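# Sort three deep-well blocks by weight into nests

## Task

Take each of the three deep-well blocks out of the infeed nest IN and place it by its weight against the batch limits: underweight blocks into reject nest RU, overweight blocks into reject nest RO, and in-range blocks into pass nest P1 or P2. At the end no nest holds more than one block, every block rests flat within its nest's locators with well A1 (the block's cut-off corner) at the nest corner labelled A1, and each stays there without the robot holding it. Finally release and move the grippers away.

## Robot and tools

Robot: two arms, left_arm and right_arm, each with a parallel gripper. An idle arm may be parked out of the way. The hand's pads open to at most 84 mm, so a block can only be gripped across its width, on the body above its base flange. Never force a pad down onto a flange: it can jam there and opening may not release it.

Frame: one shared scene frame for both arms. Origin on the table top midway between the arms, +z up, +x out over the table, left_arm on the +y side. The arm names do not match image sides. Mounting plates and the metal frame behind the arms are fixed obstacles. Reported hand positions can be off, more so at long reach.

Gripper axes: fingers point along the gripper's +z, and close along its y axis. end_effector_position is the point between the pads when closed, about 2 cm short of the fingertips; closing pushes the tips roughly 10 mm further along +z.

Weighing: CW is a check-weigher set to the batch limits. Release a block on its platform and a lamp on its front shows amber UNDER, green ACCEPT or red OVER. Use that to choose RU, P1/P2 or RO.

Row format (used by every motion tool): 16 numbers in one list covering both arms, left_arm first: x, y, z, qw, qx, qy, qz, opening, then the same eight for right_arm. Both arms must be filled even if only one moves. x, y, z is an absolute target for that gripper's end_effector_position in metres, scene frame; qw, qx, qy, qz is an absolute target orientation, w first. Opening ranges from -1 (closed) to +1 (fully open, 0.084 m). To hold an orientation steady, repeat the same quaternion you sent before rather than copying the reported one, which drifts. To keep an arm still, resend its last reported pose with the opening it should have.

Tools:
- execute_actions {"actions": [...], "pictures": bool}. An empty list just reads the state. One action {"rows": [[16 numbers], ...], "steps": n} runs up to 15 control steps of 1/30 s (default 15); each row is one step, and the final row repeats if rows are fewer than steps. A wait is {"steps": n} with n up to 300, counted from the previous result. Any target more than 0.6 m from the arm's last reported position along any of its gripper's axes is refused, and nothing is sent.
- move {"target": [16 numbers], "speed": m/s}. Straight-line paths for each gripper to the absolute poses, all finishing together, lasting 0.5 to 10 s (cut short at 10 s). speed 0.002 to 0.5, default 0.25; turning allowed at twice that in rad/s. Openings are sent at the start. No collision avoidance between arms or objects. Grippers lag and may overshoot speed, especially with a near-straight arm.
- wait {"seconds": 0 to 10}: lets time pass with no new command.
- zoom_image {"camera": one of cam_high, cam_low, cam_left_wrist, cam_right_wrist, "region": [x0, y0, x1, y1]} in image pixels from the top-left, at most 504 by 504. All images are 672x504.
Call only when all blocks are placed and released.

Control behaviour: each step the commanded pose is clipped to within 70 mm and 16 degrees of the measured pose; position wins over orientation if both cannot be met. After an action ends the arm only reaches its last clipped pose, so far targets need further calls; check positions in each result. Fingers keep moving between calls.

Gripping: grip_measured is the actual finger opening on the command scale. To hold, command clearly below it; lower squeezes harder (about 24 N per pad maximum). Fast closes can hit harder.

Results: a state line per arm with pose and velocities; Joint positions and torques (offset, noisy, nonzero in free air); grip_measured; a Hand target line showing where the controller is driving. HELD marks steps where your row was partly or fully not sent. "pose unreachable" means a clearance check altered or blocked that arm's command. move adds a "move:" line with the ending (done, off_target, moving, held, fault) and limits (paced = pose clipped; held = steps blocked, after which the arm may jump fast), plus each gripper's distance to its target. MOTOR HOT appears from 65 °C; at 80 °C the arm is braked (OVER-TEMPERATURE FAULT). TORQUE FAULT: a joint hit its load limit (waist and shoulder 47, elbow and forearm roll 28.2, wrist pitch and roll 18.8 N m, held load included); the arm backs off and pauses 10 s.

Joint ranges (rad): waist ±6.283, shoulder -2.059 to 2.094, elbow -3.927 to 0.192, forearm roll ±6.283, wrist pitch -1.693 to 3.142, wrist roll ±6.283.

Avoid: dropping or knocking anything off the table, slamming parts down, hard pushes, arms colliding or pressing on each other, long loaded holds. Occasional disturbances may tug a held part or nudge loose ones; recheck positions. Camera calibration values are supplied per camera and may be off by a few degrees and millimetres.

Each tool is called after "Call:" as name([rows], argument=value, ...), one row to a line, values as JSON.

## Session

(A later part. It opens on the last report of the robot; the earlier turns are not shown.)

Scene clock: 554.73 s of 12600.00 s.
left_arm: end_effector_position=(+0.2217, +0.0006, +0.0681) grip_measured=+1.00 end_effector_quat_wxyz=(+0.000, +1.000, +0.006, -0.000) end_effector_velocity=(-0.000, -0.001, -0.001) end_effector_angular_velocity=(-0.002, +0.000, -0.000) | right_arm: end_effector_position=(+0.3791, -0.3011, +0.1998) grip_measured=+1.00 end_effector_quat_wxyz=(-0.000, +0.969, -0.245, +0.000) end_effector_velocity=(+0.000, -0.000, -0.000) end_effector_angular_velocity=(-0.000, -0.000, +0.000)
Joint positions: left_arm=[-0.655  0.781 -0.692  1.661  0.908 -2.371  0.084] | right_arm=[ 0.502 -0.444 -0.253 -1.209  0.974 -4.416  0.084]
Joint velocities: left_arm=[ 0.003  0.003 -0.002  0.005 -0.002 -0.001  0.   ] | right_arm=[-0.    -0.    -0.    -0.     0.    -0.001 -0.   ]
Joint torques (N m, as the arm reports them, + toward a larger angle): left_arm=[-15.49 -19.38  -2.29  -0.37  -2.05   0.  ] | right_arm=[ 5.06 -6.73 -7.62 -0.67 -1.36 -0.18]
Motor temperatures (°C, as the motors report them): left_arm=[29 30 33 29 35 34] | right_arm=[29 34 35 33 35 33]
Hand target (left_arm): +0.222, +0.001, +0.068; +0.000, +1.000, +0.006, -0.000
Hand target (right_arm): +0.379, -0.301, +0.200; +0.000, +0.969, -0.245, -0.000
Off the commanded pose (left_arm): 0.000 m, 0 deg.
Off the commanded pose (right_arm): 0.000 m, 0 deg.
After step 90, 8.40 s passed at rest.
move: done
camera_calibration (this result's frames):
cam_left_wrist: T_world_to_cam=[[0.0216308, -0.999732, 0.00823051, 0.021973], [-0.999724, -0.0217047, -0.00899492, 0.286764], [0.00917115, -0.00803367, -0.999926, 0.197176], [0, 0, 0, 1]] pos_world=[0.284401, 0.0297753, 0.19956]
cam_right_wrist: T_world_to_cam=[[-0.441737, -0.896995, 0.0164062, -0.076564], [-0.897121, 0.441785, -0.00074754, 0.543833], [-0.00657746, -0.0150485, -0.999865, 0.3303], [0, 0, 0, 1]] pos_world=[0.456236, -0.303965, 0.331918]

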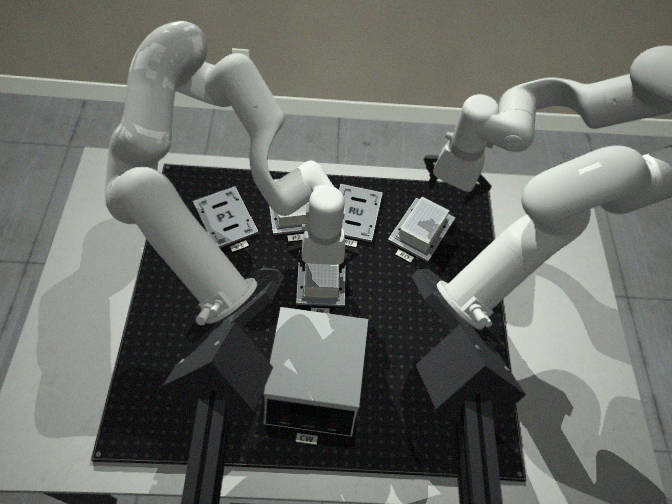

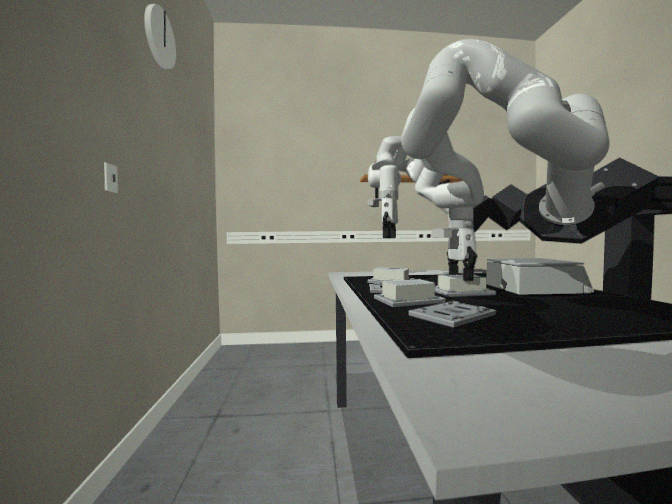

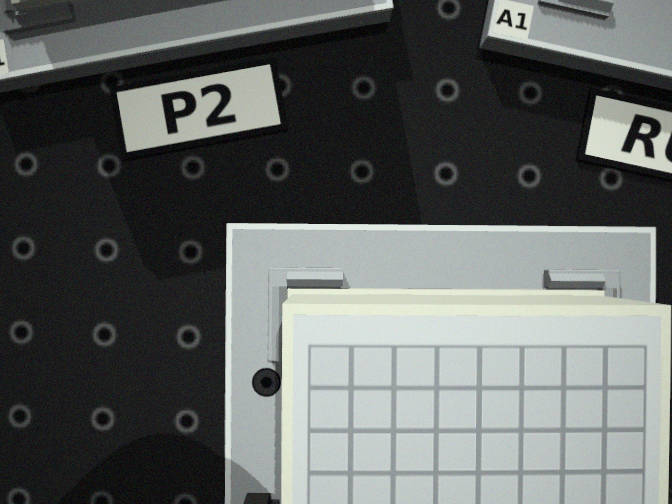

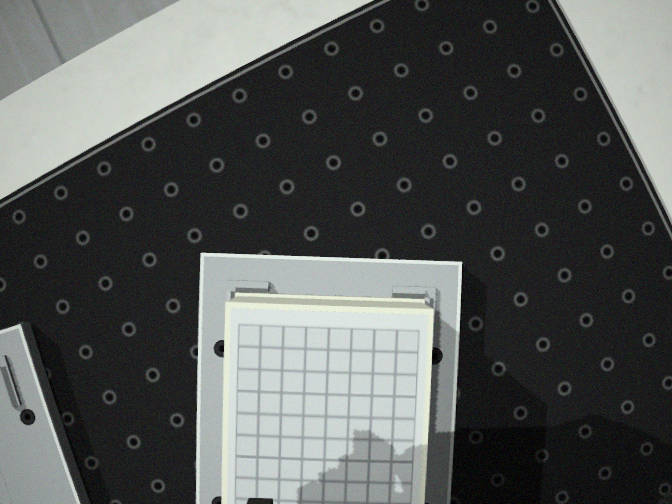

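Straddling well; ~8 mm in. Go to 0.056, grasp, and record references on lift.

Call:
move(target=[0.2217,0.0005,0.056,0,1,0.006,0,1,0.3791,-0.3011,0.1998,0,0.9694,-0.2453,0,1], speed=0.008)

Call:
move(target=[0.2217,0.0005,0.056,0,1,0.006,0,0.2,0.3791,-0.3011,0.1998,0,0.9694,-0.2453,0,1], speed=0.008)

Call:
move(target=[0.2217,0.0005,0.069,0,1,0.006,0,0.2,0.3791,-0.3011,0.1998,0,0.9694,-0.2453,0,1], speed=0.01)

Call:
move(target=[0.2217,0.0005,0.13,0,1,0.006,0,0.2,0.3791,-0.3011,0.1998,0,0.9694,-0.2453,0,1], speed=0.04)

Call:
move(target=[0.38,0.268,0.13,0,0.9686,0.2487,0,0.2,0.3791,-0.3011,0.1998,0,0.9694,-0.2453,0,1], speed=0.08)

Call:
wait(seconds=0.5)

Scene clock: 571.27 s of 12600.00 s.
left_arm: end_effector_position=(+0.2217, +0.0005, +0.0562) grip_measured=+1.00 end_effector_quat_wxyz=(+0.000, +1.000, +0.006, -0.000) end_effector_velocity=(+0.000, -0.000, -0.002) end_effector_angular_velocity=(-0.000, +0.000, +0.001) | right_arm: end_effector_position=(+0.3791, -0.3011, +0.1998) grip_measured=+1.00 end_effector_quat_wxyz=(-0.000, +0.969, -0.245, -0.000) end_effector_velocity=(-0.000, -0.000, -0.000) end_effector_angular_velocity=(-0.001, +0.001, -0.001)
Joint positions: left_arm=[-0.623  0.81  -0.711  1.701  0.913 -2.383  0.084] | right_arm=[ 0.502 -0.444 -0.253 -1.209  0.974 -4.416  0.084]
Joint velocities: left_arm=[ 0.005  0.004 -0.003  0.006  0.    -0.002  0.   ] | right_arm=[-0.001 -0.     0.     0.001  0.001  0.    -0.   ]
Joint torques (N m, as the arm reports them, + toward a larger angle): left_arm=[-15.29 -19.34  -1.54  -0.41  -2.17  -0.02] | right_arm=[ 5.99 -6.32 -7.93 -0.76 -1.04  0.11]
Motor temperatures (°C, as the motors report them): left_arm=[29 30 33 29 35 34] | right_arm=[29 34 35 33 35 33]
Hand target (left_arm): +0.222, +0.000, +0.056; +0.000, +1.000, +0.006, -0.000
Hand target (right_arm): +0.379, -0.301, +0.200; -0.000, +0.969, -0.245, -0.000
Off the commanded pose (left_arm): 0.000 m, 0 deg.
Off the commanded pose (right_arm): 0.000 m, 0 deg.
After step 90, 11.80 s passed at rest.
move: done
camera_calibration (this result's frames):
cam_left_wrist: T_world_to_cam=[[0.0216321, -0.999732, 0.00820545, 0.021982], [-0.999724, -0.0217056, -0.00898813, 0.286649], [0.00916383, -0.00800875, -0.999926, 0.185235], [0, 0, 0, 1]] pos_world=[0.284397, 0.0296815, 0.187617]
cam_right_wrist: T_world_to_cam=[[-0.441737, -0.896995, 0.016406, -0.0765637], [-0.89712, 0.441785, -0.000747454, 0.543834], [-0.00657747, -0.0150483, -0.999865, 0.3303], [0, 0, 0, 1]] pos_world=[0.456236, -0.303965, 0.331918]

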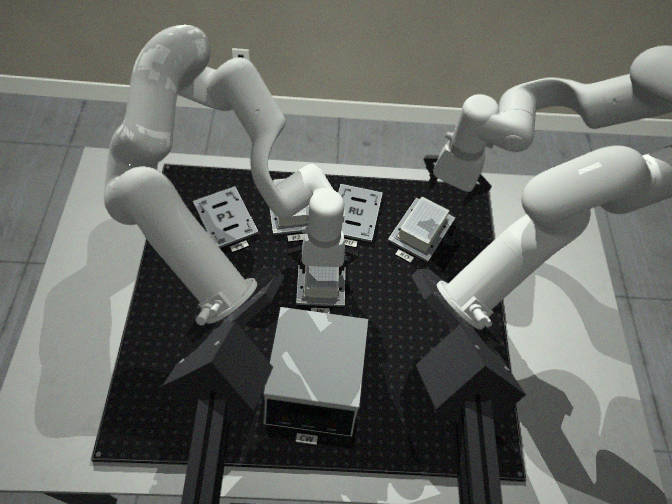

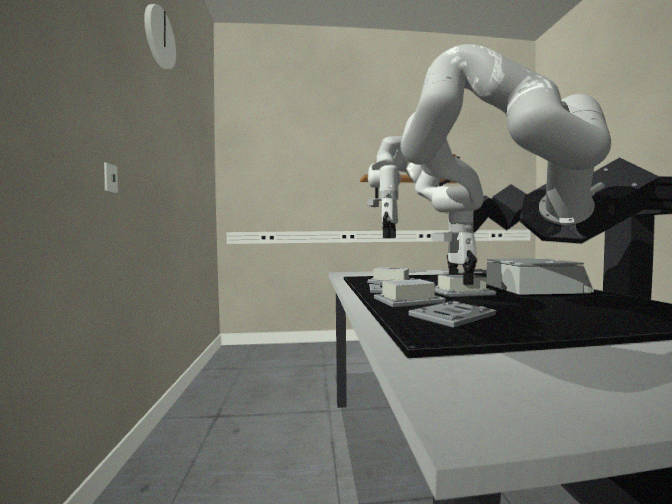

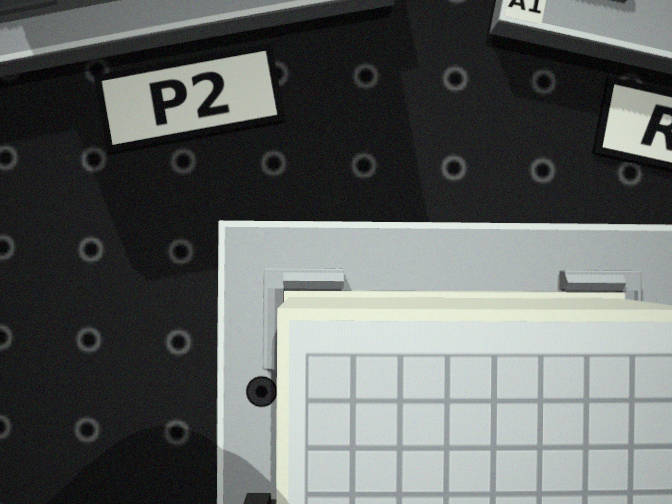

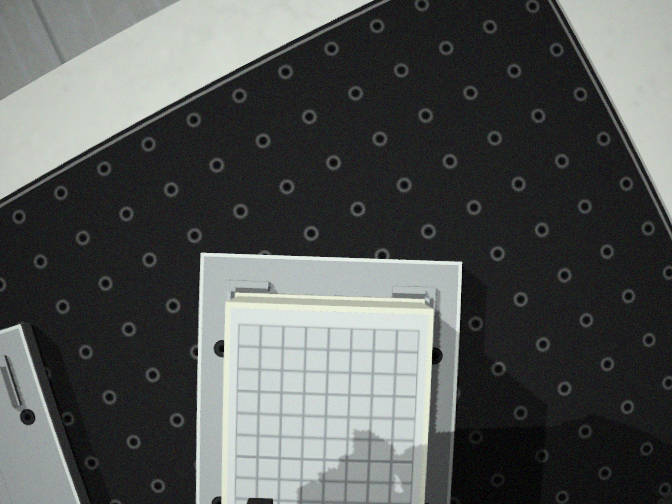

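Scene clock: 571.97 s of 12600.00 s.
left_arm: end_effector_position=(+0.2217, +0.0004, +0.0561) grip_measured=+0.96 end_effector_quat_wxyz=(+0.000, +1.000, +0.006, +0.000) end_effector_velocity=(+0.000, -0.000, +0.000) end_effector_angular_velocity=(+0.000, -0.002, -0.001) | right_arm: end_effector_position=(+0.3791, -0.3011, +0.1998) grip_measured=+1.00 end_effector_quat_wxyz=(+0.000, +0.969, -0.245, -0.000) end_effector_velocity=(-0.000, +0.000, +0.000) end_effector_angular_velocity=(-0.000, -0.000, -0.000)
Joint positions: left_arm=[-0.623  0.81  -0.711  1.701  0.912 -2.383  0.083] | right_arm=[ 0.502 -0.444 -0.253 -1.209  0.974 -4.416  0.084]
Joint velocities: left_arm=[-0.002  0.     0.    -0.     0.001 -0.     0.   ] | right_arm=[ 0.001 -0.     0.    -0.     0.001  0.001 -0.   ]
Joint torques (N m, as the arm reports them, + toward a larger angle): left_arm=[-13.7  -17.44  -1.9   -0.31  -1.54   0.22] | right_arm=[ 5.6  -6.82 -7.96 -0.6  -1.43 -0.11]
Motor temperatures (°C, as the motors report them): left_arm=[29 30 33 29 35 34] | right_arm=[29 34 35 33 35 33]
Hand target (left_arm): +0.222, +0.000, +0.056; +0.000, +1.000, +0.006, -0.000
Hand target (right_arm): +0.379, -0.301, +0.200; +0.000, +0.969, -0.245, -0.000
Off the commanded pose (left_arm): 0.000 m, 0 deg.
Off the commanded pose (right_arm): 0.000 m, 0 deg.
move: done
camera_calibration (this result's frames):
cam_left_wrist: T_world_to_cam=[[0.0215576, -0.999732, 0.00849321, 0.0219177], [-0.999724, -0.021635, -0.00912829, 0.286679], [0.00930959, -0.00829408, -0.999922, 0.18516], [0, 0, 0, 1]] pos_world=[0.284404, 0.0296498, 0.187576]
cam_right_wrist: T_world_to_cam=[[-0.441737, -0.896994, 0.0164063, -0.0765638], [-0.89712, 0.441786, -0.000747456, 0.543834], [-0.00657762, -0.0150486, -0.999865, 0.3303], [0, 0, 0, 1]] pos_world=[0.456236, -0.303965, 0.331918]

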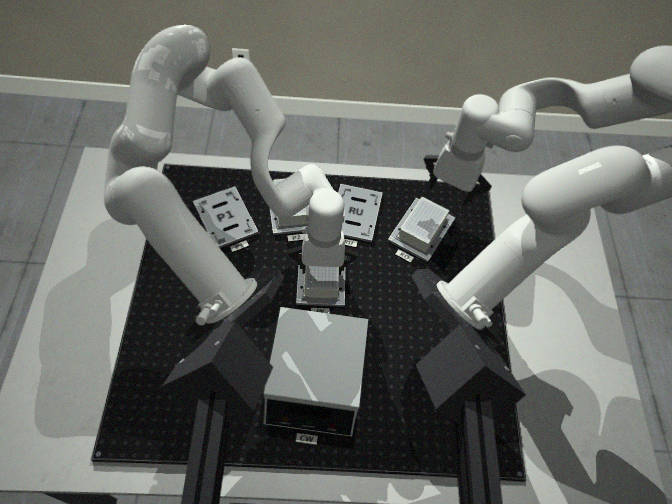

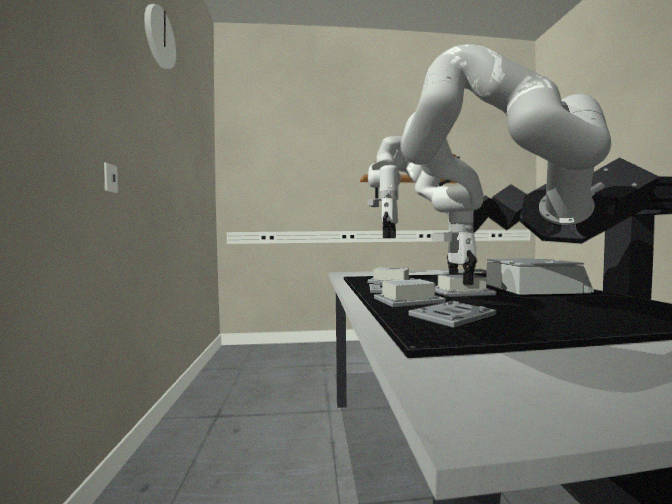

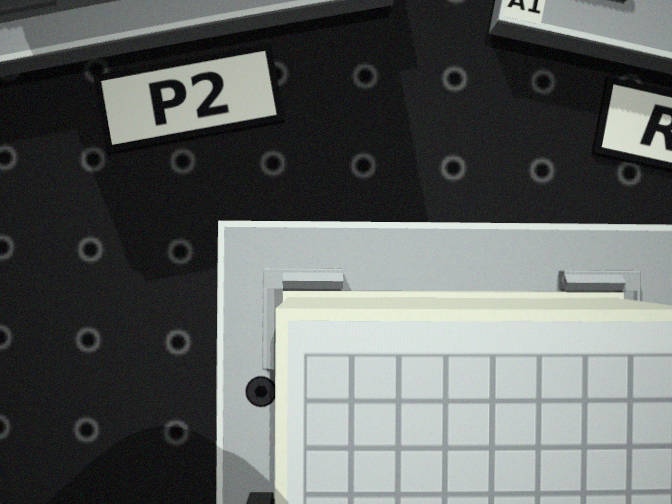

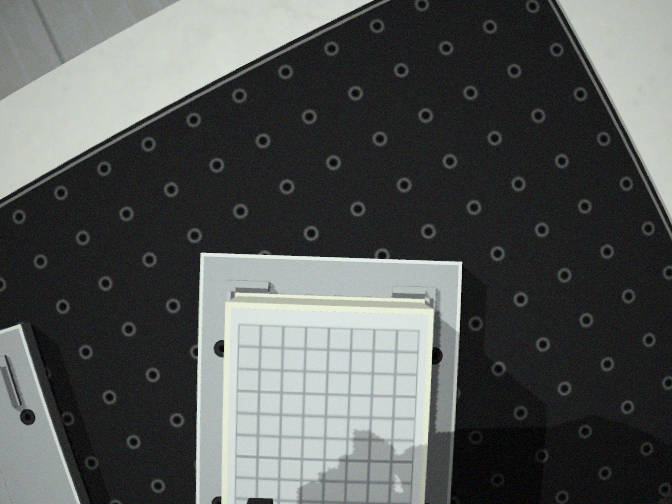

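Scene clock: 573.47 s of 12600.00 s.
left_arm: end_effector_position=(+0.2217, +0.0005, +0.0688) grip_measured=+0.96 end_effector_quat_wxyz=(-0.000, +1.000, +0.006, +0.000) end_effector_velocity=(-0.001, -0.000, +0.002) end_effector_angular_velocity=(-0.001, +0.002, -0.000) | right_arm: end_effector_position=(+0.3791, -0.3011, +0.1998) grip_measured=+1.00 end_effector_quat_wxyz=(+0.000, +0.969, -0.245, +0.000) end_effector_velocity=(-0.000, +0.000, -0.000) end_effector_angular_velocity=(+0.000, +0.001, -0.001)
Joint positions: left_arm=[-0.657  0.779 -0.691  1.659  0.908 -2.37   0.083] | right_arm=[ 0.502 -0.444 -0.253 -1.209  0.974 -4.416  0.084]
Joint velocities: left_arm=[-0.006 -0.005  0.004 -0.008 -0.003  0.003 -0.   ] | right_arm=[-0.     0.     0.     0.001 -0.     0.    -0.   ]
Joint torques (N m, as the arm reports them, + toward a larger angle): left_arm=[-15.47 -19.44  -2.27  -0.53  -2.24   0.18] | right_arm=[ 4.78 -6.3  -7.76 -0.63 -1.23 -0.16]
Motor temperatures (°C, as the motors report them): left_arm=[29 30 33 29 35 34] | right_arm=[29 34 35 33 35 33]
Hand target (left_arm): +0.222, +0.001, +0.069; -0.000, +1.000, +0.006, +0.000
Hand target (right_arm): +0.379, -0.301, +0.200; -0.000, +0.969, -0.245, +0.000
Off the commanded pose (left_arm): 0.000 m, 0 deg.
Off the commanded pose (right_arm): 0.000 m, 0 deg.
move: done
camera_calibration (this result's frames):
cam_left_wrist: T_world_to_cam=[[0.0216269, -0.999733, 0.00815367, 0.0219271], [-0.999722, -0.0217015, -0.00917638, 0.286806], [0.00935088, -0.00795295, -0.999925, 0.19779], [0, 0, 0, 1]] pos_world=[0.284403, 0.0297184, 0.200228]
cam_right_wrist: T_world_to_cam=[[-0.441737, -0.896995, 0.0164062, -0.0765639], [-0.89712, 0.441785, -0.000747571, 0.543834], [-0.00657745, -0.0150486, -0.999865, 0.3303], [0, 0, 0, 1]] pos_world=[0.456236, -0.303965, 0.331918]

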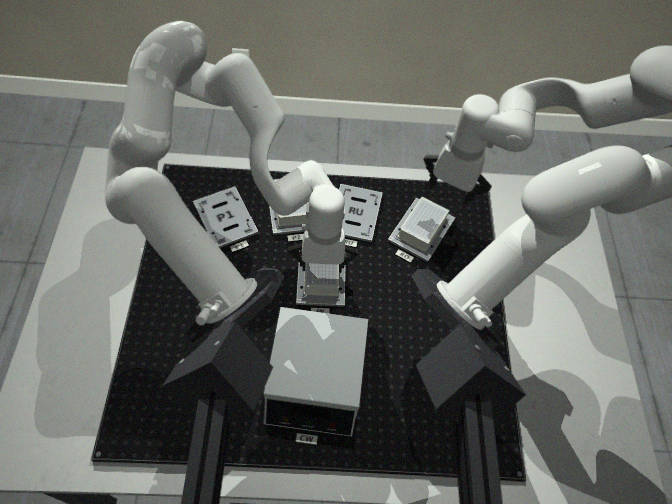

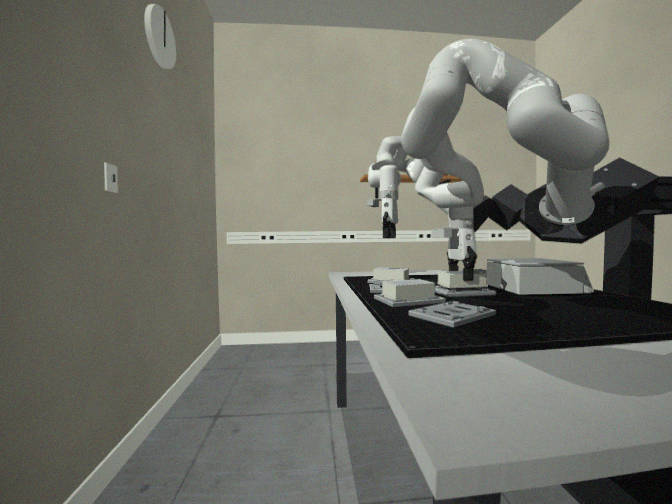

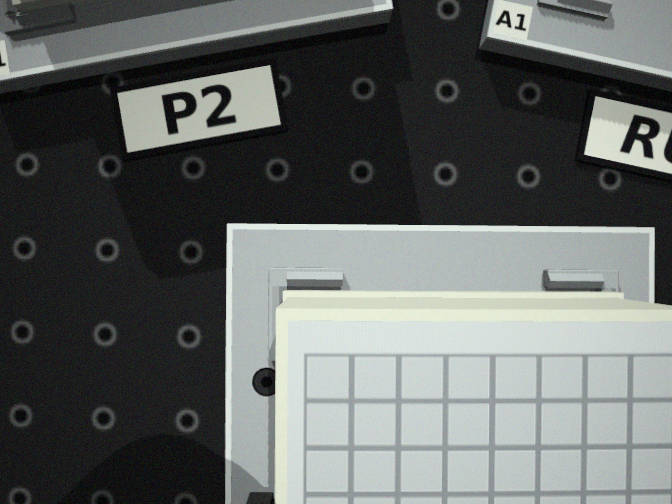

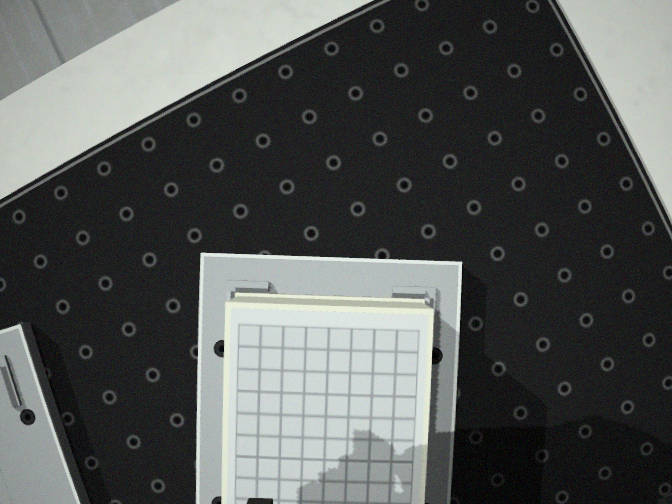

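Scene clock: 575.40 s of 12600.00 s.
left_arm: end_effector_position=(+0.2217, +0.0007, +0.1297) grip_measured=+0.96 end_effector_quat_wxyz=(-0.000, +1.000, +0.006, +0.000) end_effector_velocity=(+0.000, -0.000, +0.002) end_effector_angular_velocity=(-0.000, +0.001, -0.000) | right_arm: end_effector_position=(+0.3791, -0.3011, +0.1998) grip_measured=+1.00 end_effector_quat_wxyz=(-0.000, +0.969, -0.245, +0.000) end_effector_velocity=(+0.000, -0.000, -0.000) end_effector_angular_velocity=(-0.001, -0.000, -0.001)
Joint positions: left_arm=[-0.827  0.628 -0.609  1.435  0.901 -2.282  0.083] | right_arm=[ 0.502 -0.444 -0.253 -1.209  0.974 -4.416  0.084]
Joint velocities: left_arm=[-0.004 -0.004  0.001 -0.007 -0.001  0.004 -0.   ] | right_arm=[ 0.    -0.     0.    -0.001  0.001  0.001  0.   ]
Joint torques (N m, as the arm reports them, + toward a larger angle): left_arm=[-14.98 -19.43  -6.1   -0.44  -2.3    0.01] | right_arm=[ 5.6  -7.51 -7.82 -0.75 -1.28 -0.1 ]
Motor temperatures (°C, as the motors report them): left_arm=[29 30 33 29 35 34] | right_arm=[29 34 35 33 35 33]
Hand target (left_arm): +0.222, +0.001, +0.130; -0.000, +1.000, +0.006, +0.000
Hand target (right_arm): +0.379, -0.301, +0.200; +0.000, +0.969, -0.245, -0.000
Off the commanded pose (left_arm): 0.000 m, 0 deg.
Off the commanded pose (right_arm): 0.000 m, 0 deg.
move: done
camera_calibration (this result's frames):
cam_left_wrist: T_world_to_cam=[[0.0216019, -0.999737, 0.00768991, 0.0216822], [-0.999722, -0.0216733, -0.00931591, 0.287344], [0.00948012, -0.00748652, -0.999927, 0.258683], [0, 0, 0, 1]] pos_world=[0.284344, 0.0298408, 0.261175]
cam_right_wrist: T_world_to_cam=[[-0.441737, -0.896995, 0.0164062, -0.0765639], [-0.897121, 0.441785, -0.00074751, 0.543834], [-0.00657749, -0.0150485, -0.999865, 0.3303], [0, 0, 0, 1]] pos_world=[0.456236, -0.303965, 0.331918]

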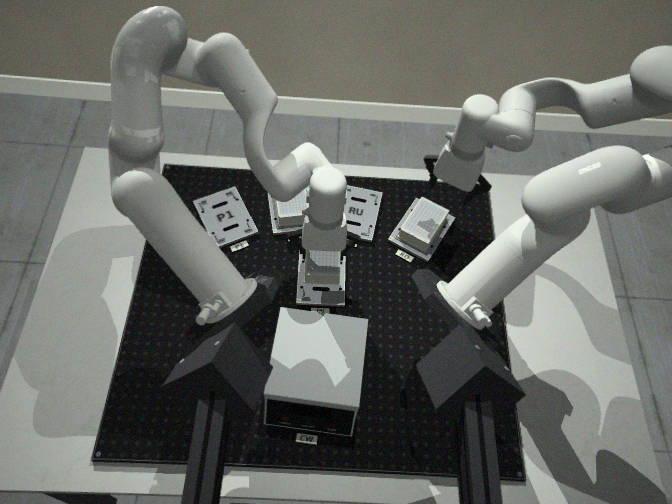

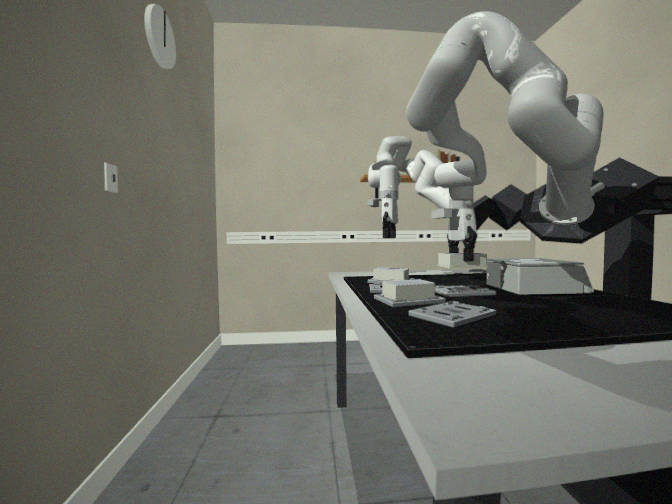

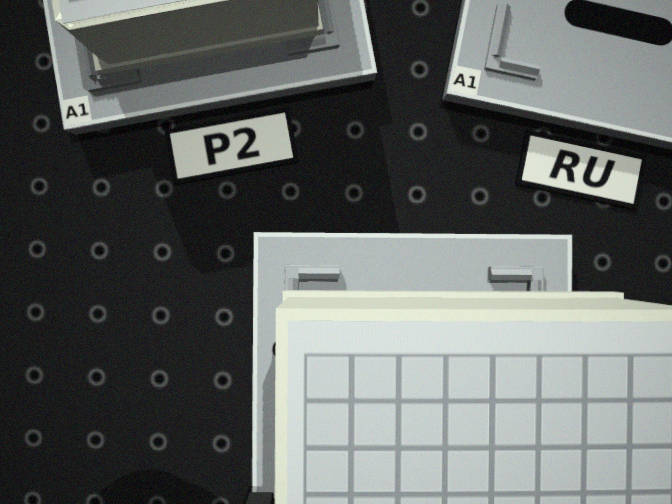

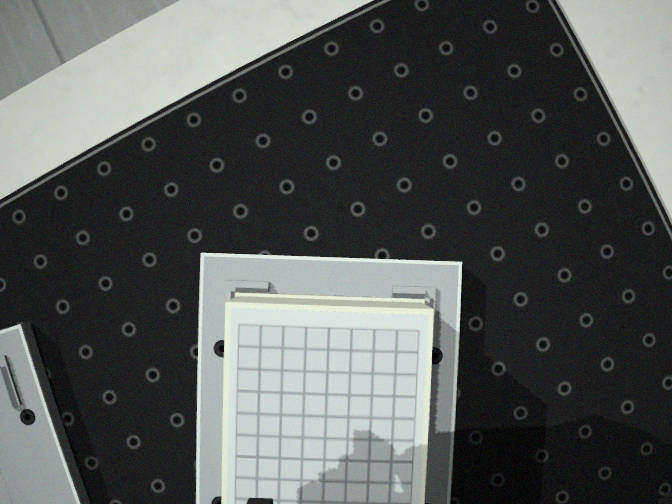

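Scene clock: 579.70 s of 12600.00 s.
left_arm: end_effector_position=(+0.3800, +0.2669, +0.1299) grip_measured=+0.96 end_effector_quat_wxyz=(-0.000, +0.969, +0.248, -0.001) end_effector_velocity=(+0.001, +0.002, -0.000) end_effector_angular_velocity=(-0.003, +0.002, +0.003) | right_arm: end_effector_position=(+0.3791, -0.3011, +0.1998) grip_measured=+1.00 end_effector_quat_wxyz=(-0.000, +0.969, -0.245, +0.000) end_effector_velocity=(+0.000, +0.000, +0.000) end_effector_angular_velocity=(+0.001, -0.000, -0.001)
Joint positions: left_arm=[-0.037 -0.42  -0.283  1.501  0.685 -1.782  0.083] | right_arm=[ 0.502 -0.444 -0.253 -1.209  0.974 -4.416  0.084]
Joint velocities: left_arm=[ 0.008 -0.005 -0.002 -0.008 -0.007  0.012  0.   ] | right_arm=[ 0.     0.     0.    -0.    -0.001  0.002  0.   ]
Joint torques (N m, as the arm reports them, + toward a larger angle): left_arm=[ -4.85 -16.85  -5.62  -0.57  -2.27   0.02] | right_arm=[ 5.61 -6.33 -7.45 -0.53 -1.15 -0.18]
Motor temperatures (°C, as the motors report them): left_arm=[29 30 33 29 35 34] | right_arm=[29 34 35 33 35 33]
Hand target (left_arm): +0.380, +0.267, +0.130; -0.000, +0.969, +0.249, -0.001
Hand target (right_arm): +0.379, -0.301, +0.200; -0.000, +0.969, -0.245, -0.000
Off the commanded pose (left_arm): 0.001 m, 0 deg.
Off the commanded pose (right_arm): 0.000 m, 0 deg.
move: done
camera_calibration (this result's frames):
cam_left_wrist: T_world_to_cam=[[0.489554, -0.871945, 0.00700934, 0.072564], [-0.87191, -0.4896, -0.00802797, 0.527573], [0.0104317, -0.00218139, -0.999943, 0.257623], [0, 0, 0, 1]] pos_world=[0.421785, 0.322133, 0.261335]
cam_right_wrist: T_world_to_cam=[[-0.441737, -0.896995, 0.0164061, -0.0765638], [-0.89712, 0.441785, -0.000747538, 0.543834], [-0.00657743, -0.0150484, -0.999865, 0.3303], [0, 0, 0, 1]] pos_world=[0.456236, -0.303965, 0.331918]

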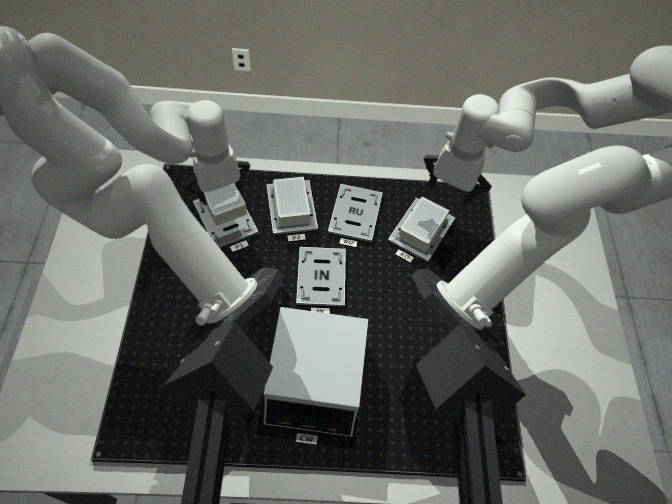

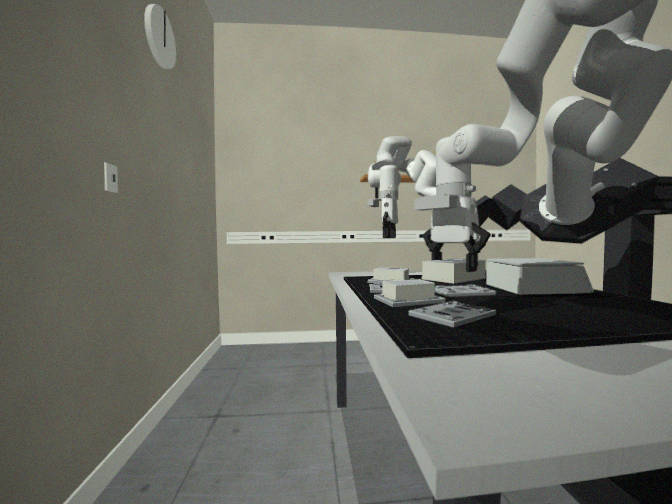

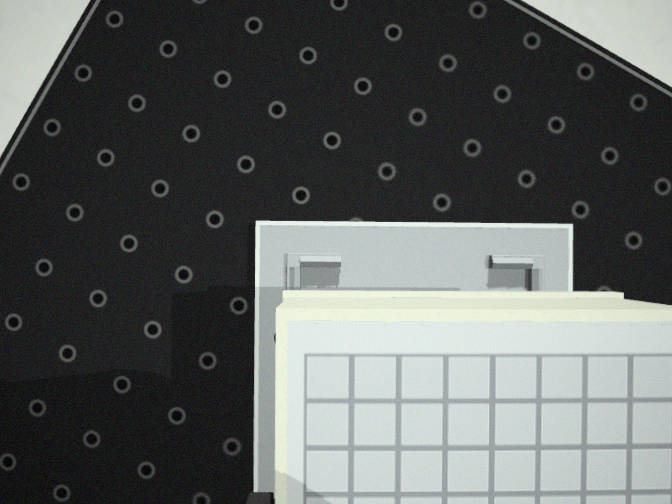

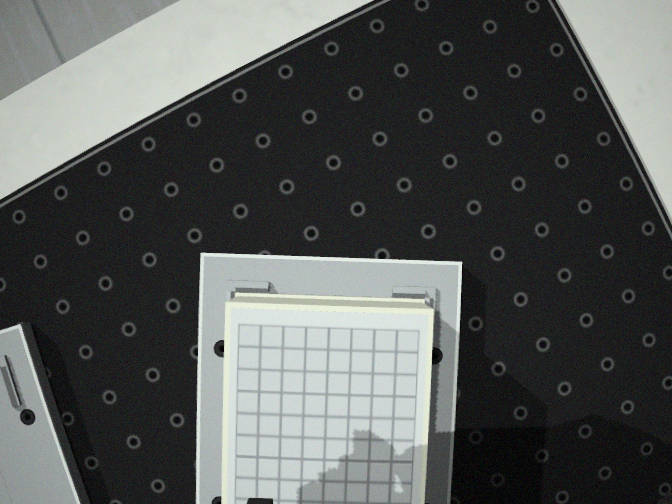

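Scene clock: 580.20 s of 12600.00 s.
left_arm: end_effector_position=(+0.3803, +0.2672, +0.1300) grip_measured=+0.96 end_effector_quat_wxyz=(-0.000, +0.969, +0.249, -0.001) end_effector_velocity=(-0.000, +0.001, -0.000) end_effector_angular_velocity=(+0.002, +0.001, +0.001) | right_arm: end_effector_position=(+0.3791, -0.3011, +0.1998) grip_measured=+1.00 end_effector_quat_wxyz=(+0.000, +0.969, -0.245, +0.000) end_effector_velocity=(+0.000, +0.000, -0.000) end_effector_angular_velocity=(+0.001, -0.001, +0.000)
Joint positions: left_arm=[-0.036 -0.421 -0.284  1.5    0.685 -1.781  0.083] | right_arm=[ 0.502 -0.444 -0.253 -1.209  0.974 -4.416  0.084]
Joint velocities: left_arm=[ 0.002 -0.    -0.     0.     0.001 -0.     0.   ] | right_arm=[-0.001 -0.    -0.    -0.001 -0.002 -0.     0.   ]
Joint torques (N m, as the arm reports them, + toward a larger angle): left_arm=[ -5.05 -17.13  -5.66  -0.39  -2.1    0.1 ] | right_arm=[ 5.32 -7.06 -7.74 -0.61 -1.29 -0.2 ]
Motor temperatures (°C, as the motors report them): left_arm=[29 30 33 29 35 34] | right_arm=[29 34 35 33 35 33]
Hand target (left_arm): +0.380, +0.267, +0.130; -0.000, +0.969, +0.249, -0.001
Hand target (right_arm): +0.379, -0.301, +0.200; -0.000, +0.969, -0.245, -0.000
Off the commanded pose (left_arm): 0.001 m, 0 deg.
Off the commanded pose (right_arm): 0.000 m, 0 deg.
Steps of this call (steps 1 to 15: nothing new was sent). Readings (end_effector_position):
1: left_arm (+0.3800, +0.2670, +0.1299) | right_arm (+0.3791, -0.3011, +0.1998)
2: left_arm (+0.3801, +0.2670, +0.1299) | right_arm (+0.3791, -0.3011, +0.1998)
4: left_arm (+0.3802, +0.2671, +0.1299) | right_arm (+0.3791, -0.3011, +0.1998)
8: left_arm (+0.3802, +0.2672, +0.1299) | right_arm (+0.3791, -0.3011, +0.1998)
15: the state above
camera_calibration (this result's frames):
cam_left_wrist: T_world_to_cam=[[0.490089, -0.871643, 0.00708007, 0.0724092], [-0.87161, -0.490135, -0.00800021, 0.527969], [0.0104435, -0.00225024, -0.999943, 0.257661], [0, 0, 0, 1]] pos_world=[0.422005, 0.322471, 0.261358]
cam_right_wrist: T_world_to_cam=[[-0.441737, -0.896994, 0.0164063, -0.0765638], [-0.89712, 0.441786, -0.00074757, 0.543834], [-0.00657751, -0.0150487, -0.999865, 0.3303], [0, 0, 0, 1]] pos_world=[0.456236, -0.303965, 0.331918]

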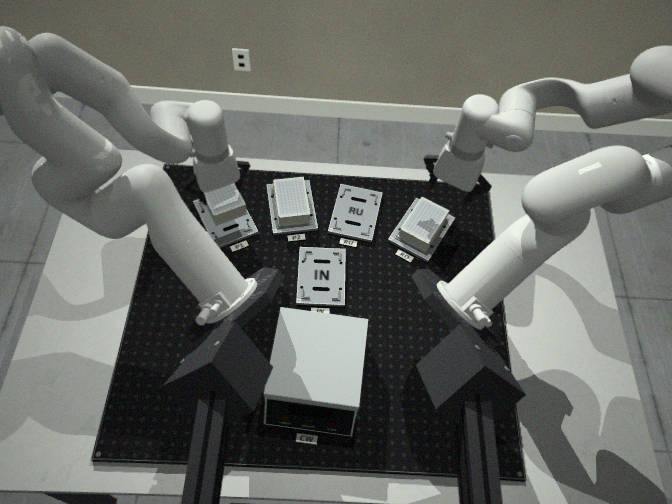

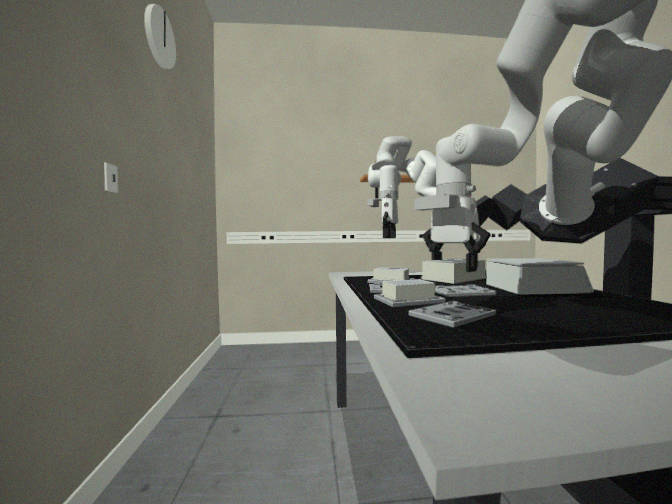

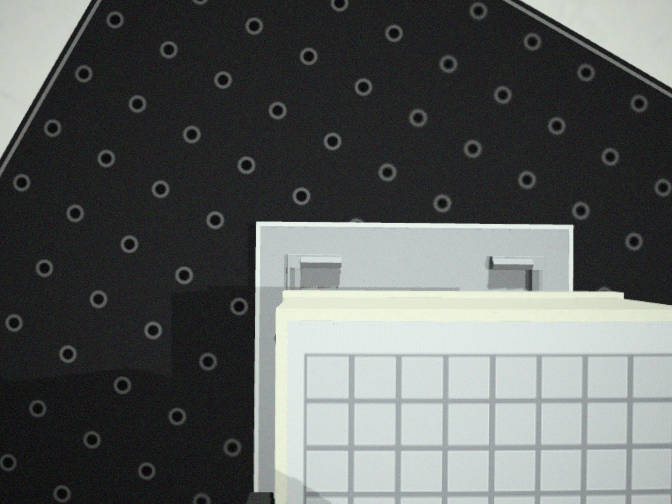

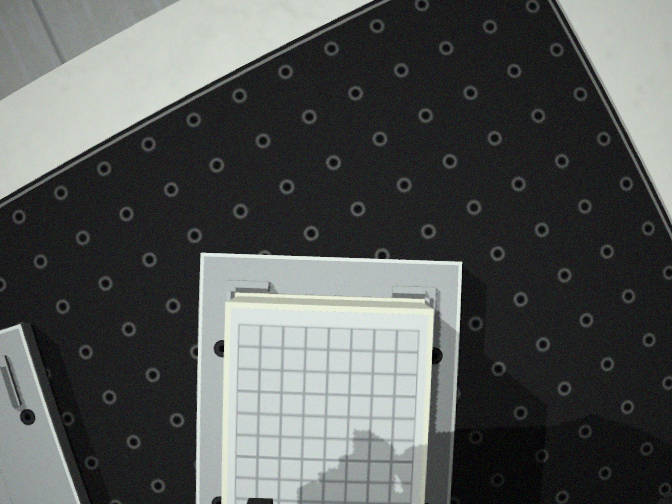

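Call:
move(target=[0.384,0.2685,0.073,0,0.9686,0.2487,0,0.2,0.3791,-0.3011,0.1998,0,0.9694,-0.2453,0,1], speed=0.03)

Call:
move(target=[0.384,0.2685,0.069,0,0.9686,0.2487,0,0.2,0.3791,-0.3011,0.1998,0,0.9694,-0.2453,0,1], speed=0.005)

Scene clock: 591.67 s of 12600.00 s.
left_arm: end_effector_position=(+0.3840, +0.2683, +0.0732) grip_measured=+0.96 end_effector_quat_wxyz=(+0.000, +0.969, +0.249, -0.000) end_effector_velocity=(+0.001, -0.000, -0.002) end_effector_angular_velocity=(-0.001, -0.001, +0.002) | right_arm: end_effector_position=(+0.3791, -0.3011, +0.1998) grip_measured=+1.00 end_effector_quat_wxyz=(-0.000, +0.969, -0.245, +0.000) end_effector_velocity=(+0.000, +0.000, +0.000) end_effector_angular_velocity=(-0.000, -0.001, +0.002)
Joint positions: left_arm=[ 0.104 -0.174 -0.413  1.777  0.606 -1.986  0.083] | right_arm=[ 0.502 -0.444 -0.253 -1.209  0.974 -4.416  0.084]
Joint velocities: left_arm=[ 0.004  0.007 -0.005  0.009 -0.003 -0.008  0.   ] | right_arm=[ 0.001 -0.     0.    -0.001  0.    -0.     0.   ]
Joint torques (N m, as the arm reports them, + toward a larger angle): left_arm=[ -6.58 -21.07  -2.17  -0.16  -2.25  -0.01] | right_arm=[ 5.4  -6.66 -7.47 -0.48 -1.26 -0.32]
Motor temperatures (°C, as the motors report them): left_arm=[29 30 33 29 35 34] | right_arm=[29 34 35 33 35 33]
Hand target (left_arm): +0.384, +0.268, +0.073; +0.000, +0.969, +0.249, -0.000
Hand target (right_arm): +0.379, -0.301, +0.200; -0.000, +0.969, -0.245, +0.000
Off the commanded pose (left_arm): 0.000 m, 0 deg.
Off the commanded pose (right_arm): 0.000 m, 0 deg.
After step 90, 6.20 s passed at rest.
move: done
camera_calibration (this result's frames):
cam_left_wrist: T_world_to_cam=[[0.490195, -0.87157, 0.00862722, 0.0717237], [-0.871532, -0.49026, -0.0087551, 0.531385], [0.0118603, -0.0032272, -0.999924, 0.200643], [0, 0, 0, 1]] pos_world=[0.425581, 0.323677, 0.204661]
cam_right_wrist: T_world_to_cam=[[-0.441737, -0.896995, 0.0164061, -0.0765638], [-0.89712, 0.441785, -0.000747585, 0.543834], [-0.00657742, -0.0150485, -0.999865, 0.3303], [0, 0, 0, 1]] pos_world=[0.456236, -0.303965, 0.331918]

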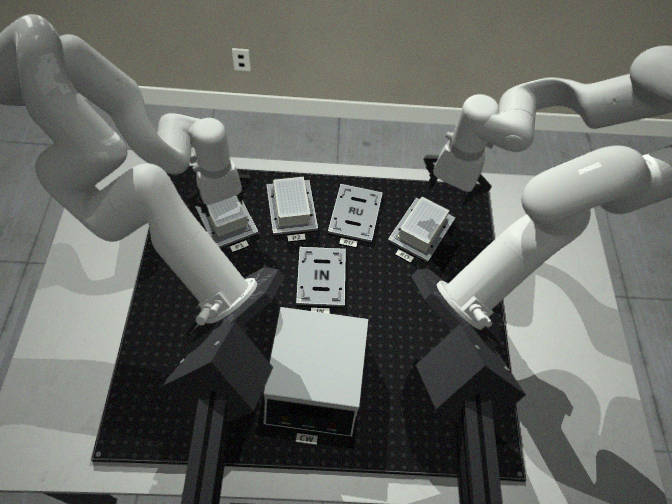

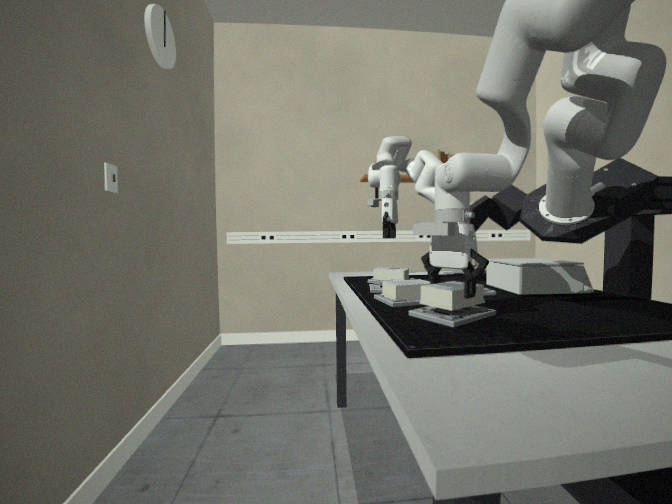

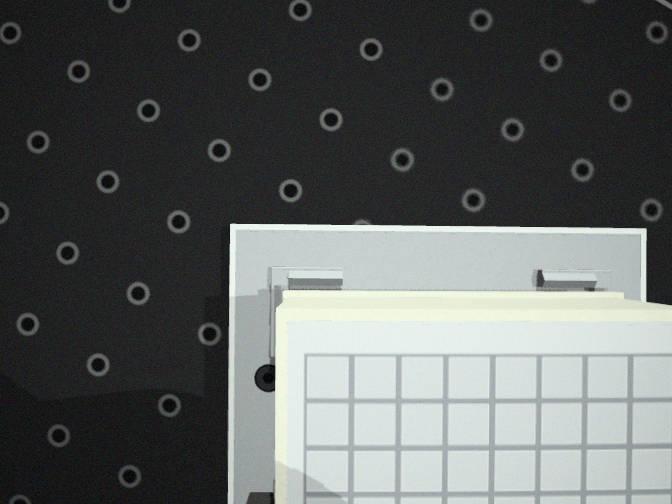

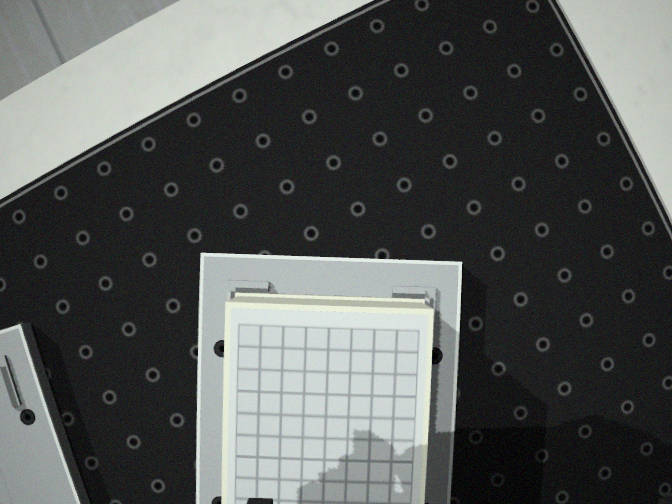

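Scene clock: 592.73 s of 12600.00 s.
left_arm: end_effector_position=(+0.3840, +0.2685, +0.0691) grip_measured=+0.96 end_effector_quat_wxyz=(+0.000, +0.969, +0.249, -0.000) end_effector_velocity=(+0.000, -0.000, -0.001) end_effector_angular_velocity=(-0.001, -0.001, -0.000) | right_arm: end_effector_position=(+0.3791, -0.3011, +0.1998) grip_measured=+1.00 end_effector_quat_wxyz=(-0.000, +0.969, -0.245, +0.000) end_effector_velocity=(+0.000, -0.000, +0.000) end_effector_angular_velocity=(-0.001, -0.001, +0.001)
Joint positions: left_arm=[ 0.112 -0.157 -0.423  1.795  0.604 -2.     0.083] | right_arm=[ 0.502 -0.444 -0.253 -1.209  0.974 -4.416  0.084]
Joint velocities: left_arm=[ 0.002  0.005 -0.003  0.006 -0.001 -0.004  0.   ] | right_arm=[ 0.     0.    -0.    -0.002  0.001  0.     0.   ]
Joint torques (N m, as the arm reports them, + toward a larger angle): left_arm=[ -6.73 -21.16  -2.12  -0.39  -2.15  -0.04] | right_arm=[ 5.44 -6.94 -7.89 -0.7  -1.2  -0.05]
Motor temperatures (°C, as the motors report them): left_arm=[29 30 33 29 35 34] | right_arm=[29 34 35 33 35 33]
Hand target (left_arm): +0.384, +0.268, +0.069; +0.000, +0.969, +0.249, -0.000
Hand target (right_arm): +0.379, -0.301, +0.200; -0.000, +0.969, -0.245, -0.000
Off the commanded pose (left_arm): 0.000 m, 0 deg.
Off the commanded pose (right_arm): 0.000 m, 0 deg.
move: done
camera_calibration (this result's frames):
cam_left_wrist: T_world_to_cam=[[0.490158, -0.871595, 0.00818273, 0.0719855], [-0.871553, -0.490218, -0.00901629, 0.531423], [0.0118699, -0.00271228, -0.999926, 0.196359], [0, 0, 0, 1]] pos_world=[0.425548, 0.323788, 0.200547]
cam_right_wrist: T_world_to_cam=[[-0.441737, -0.896995, 0.0164062, -0.0765639], [-0.89712, 0.441785, -0.0007475, 0.543834], [-0.00657751, -0.0150485, -0.999865, 0.3303], [0, 0, 0, 1]] pos_world=[0.456236, -0.303965, 0.331918]

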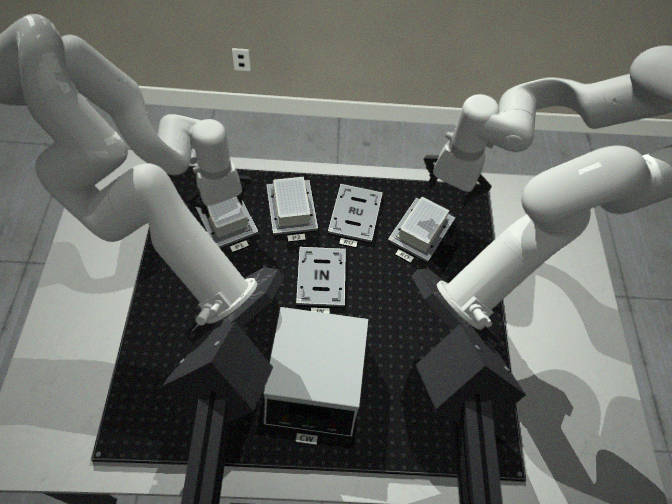

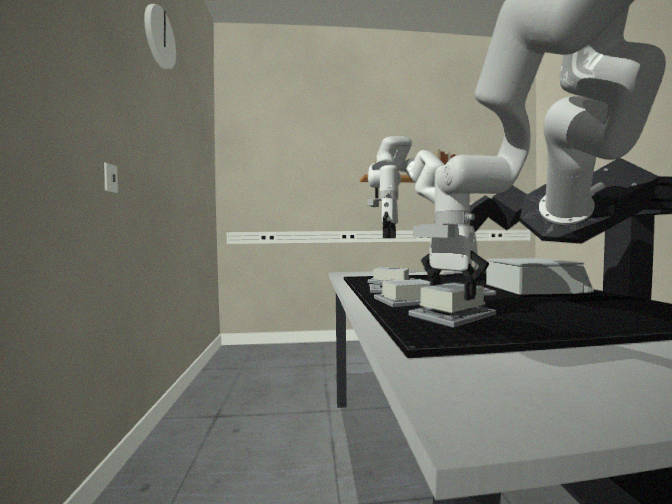

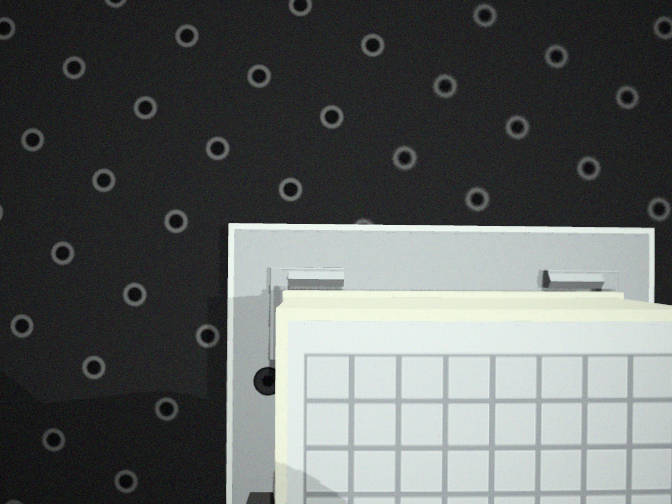

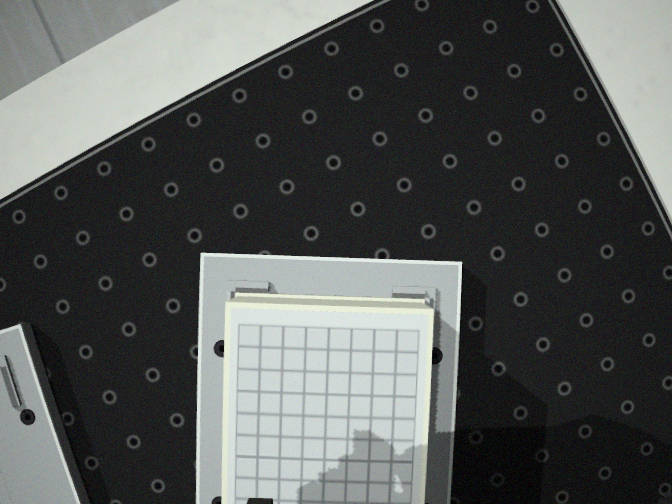

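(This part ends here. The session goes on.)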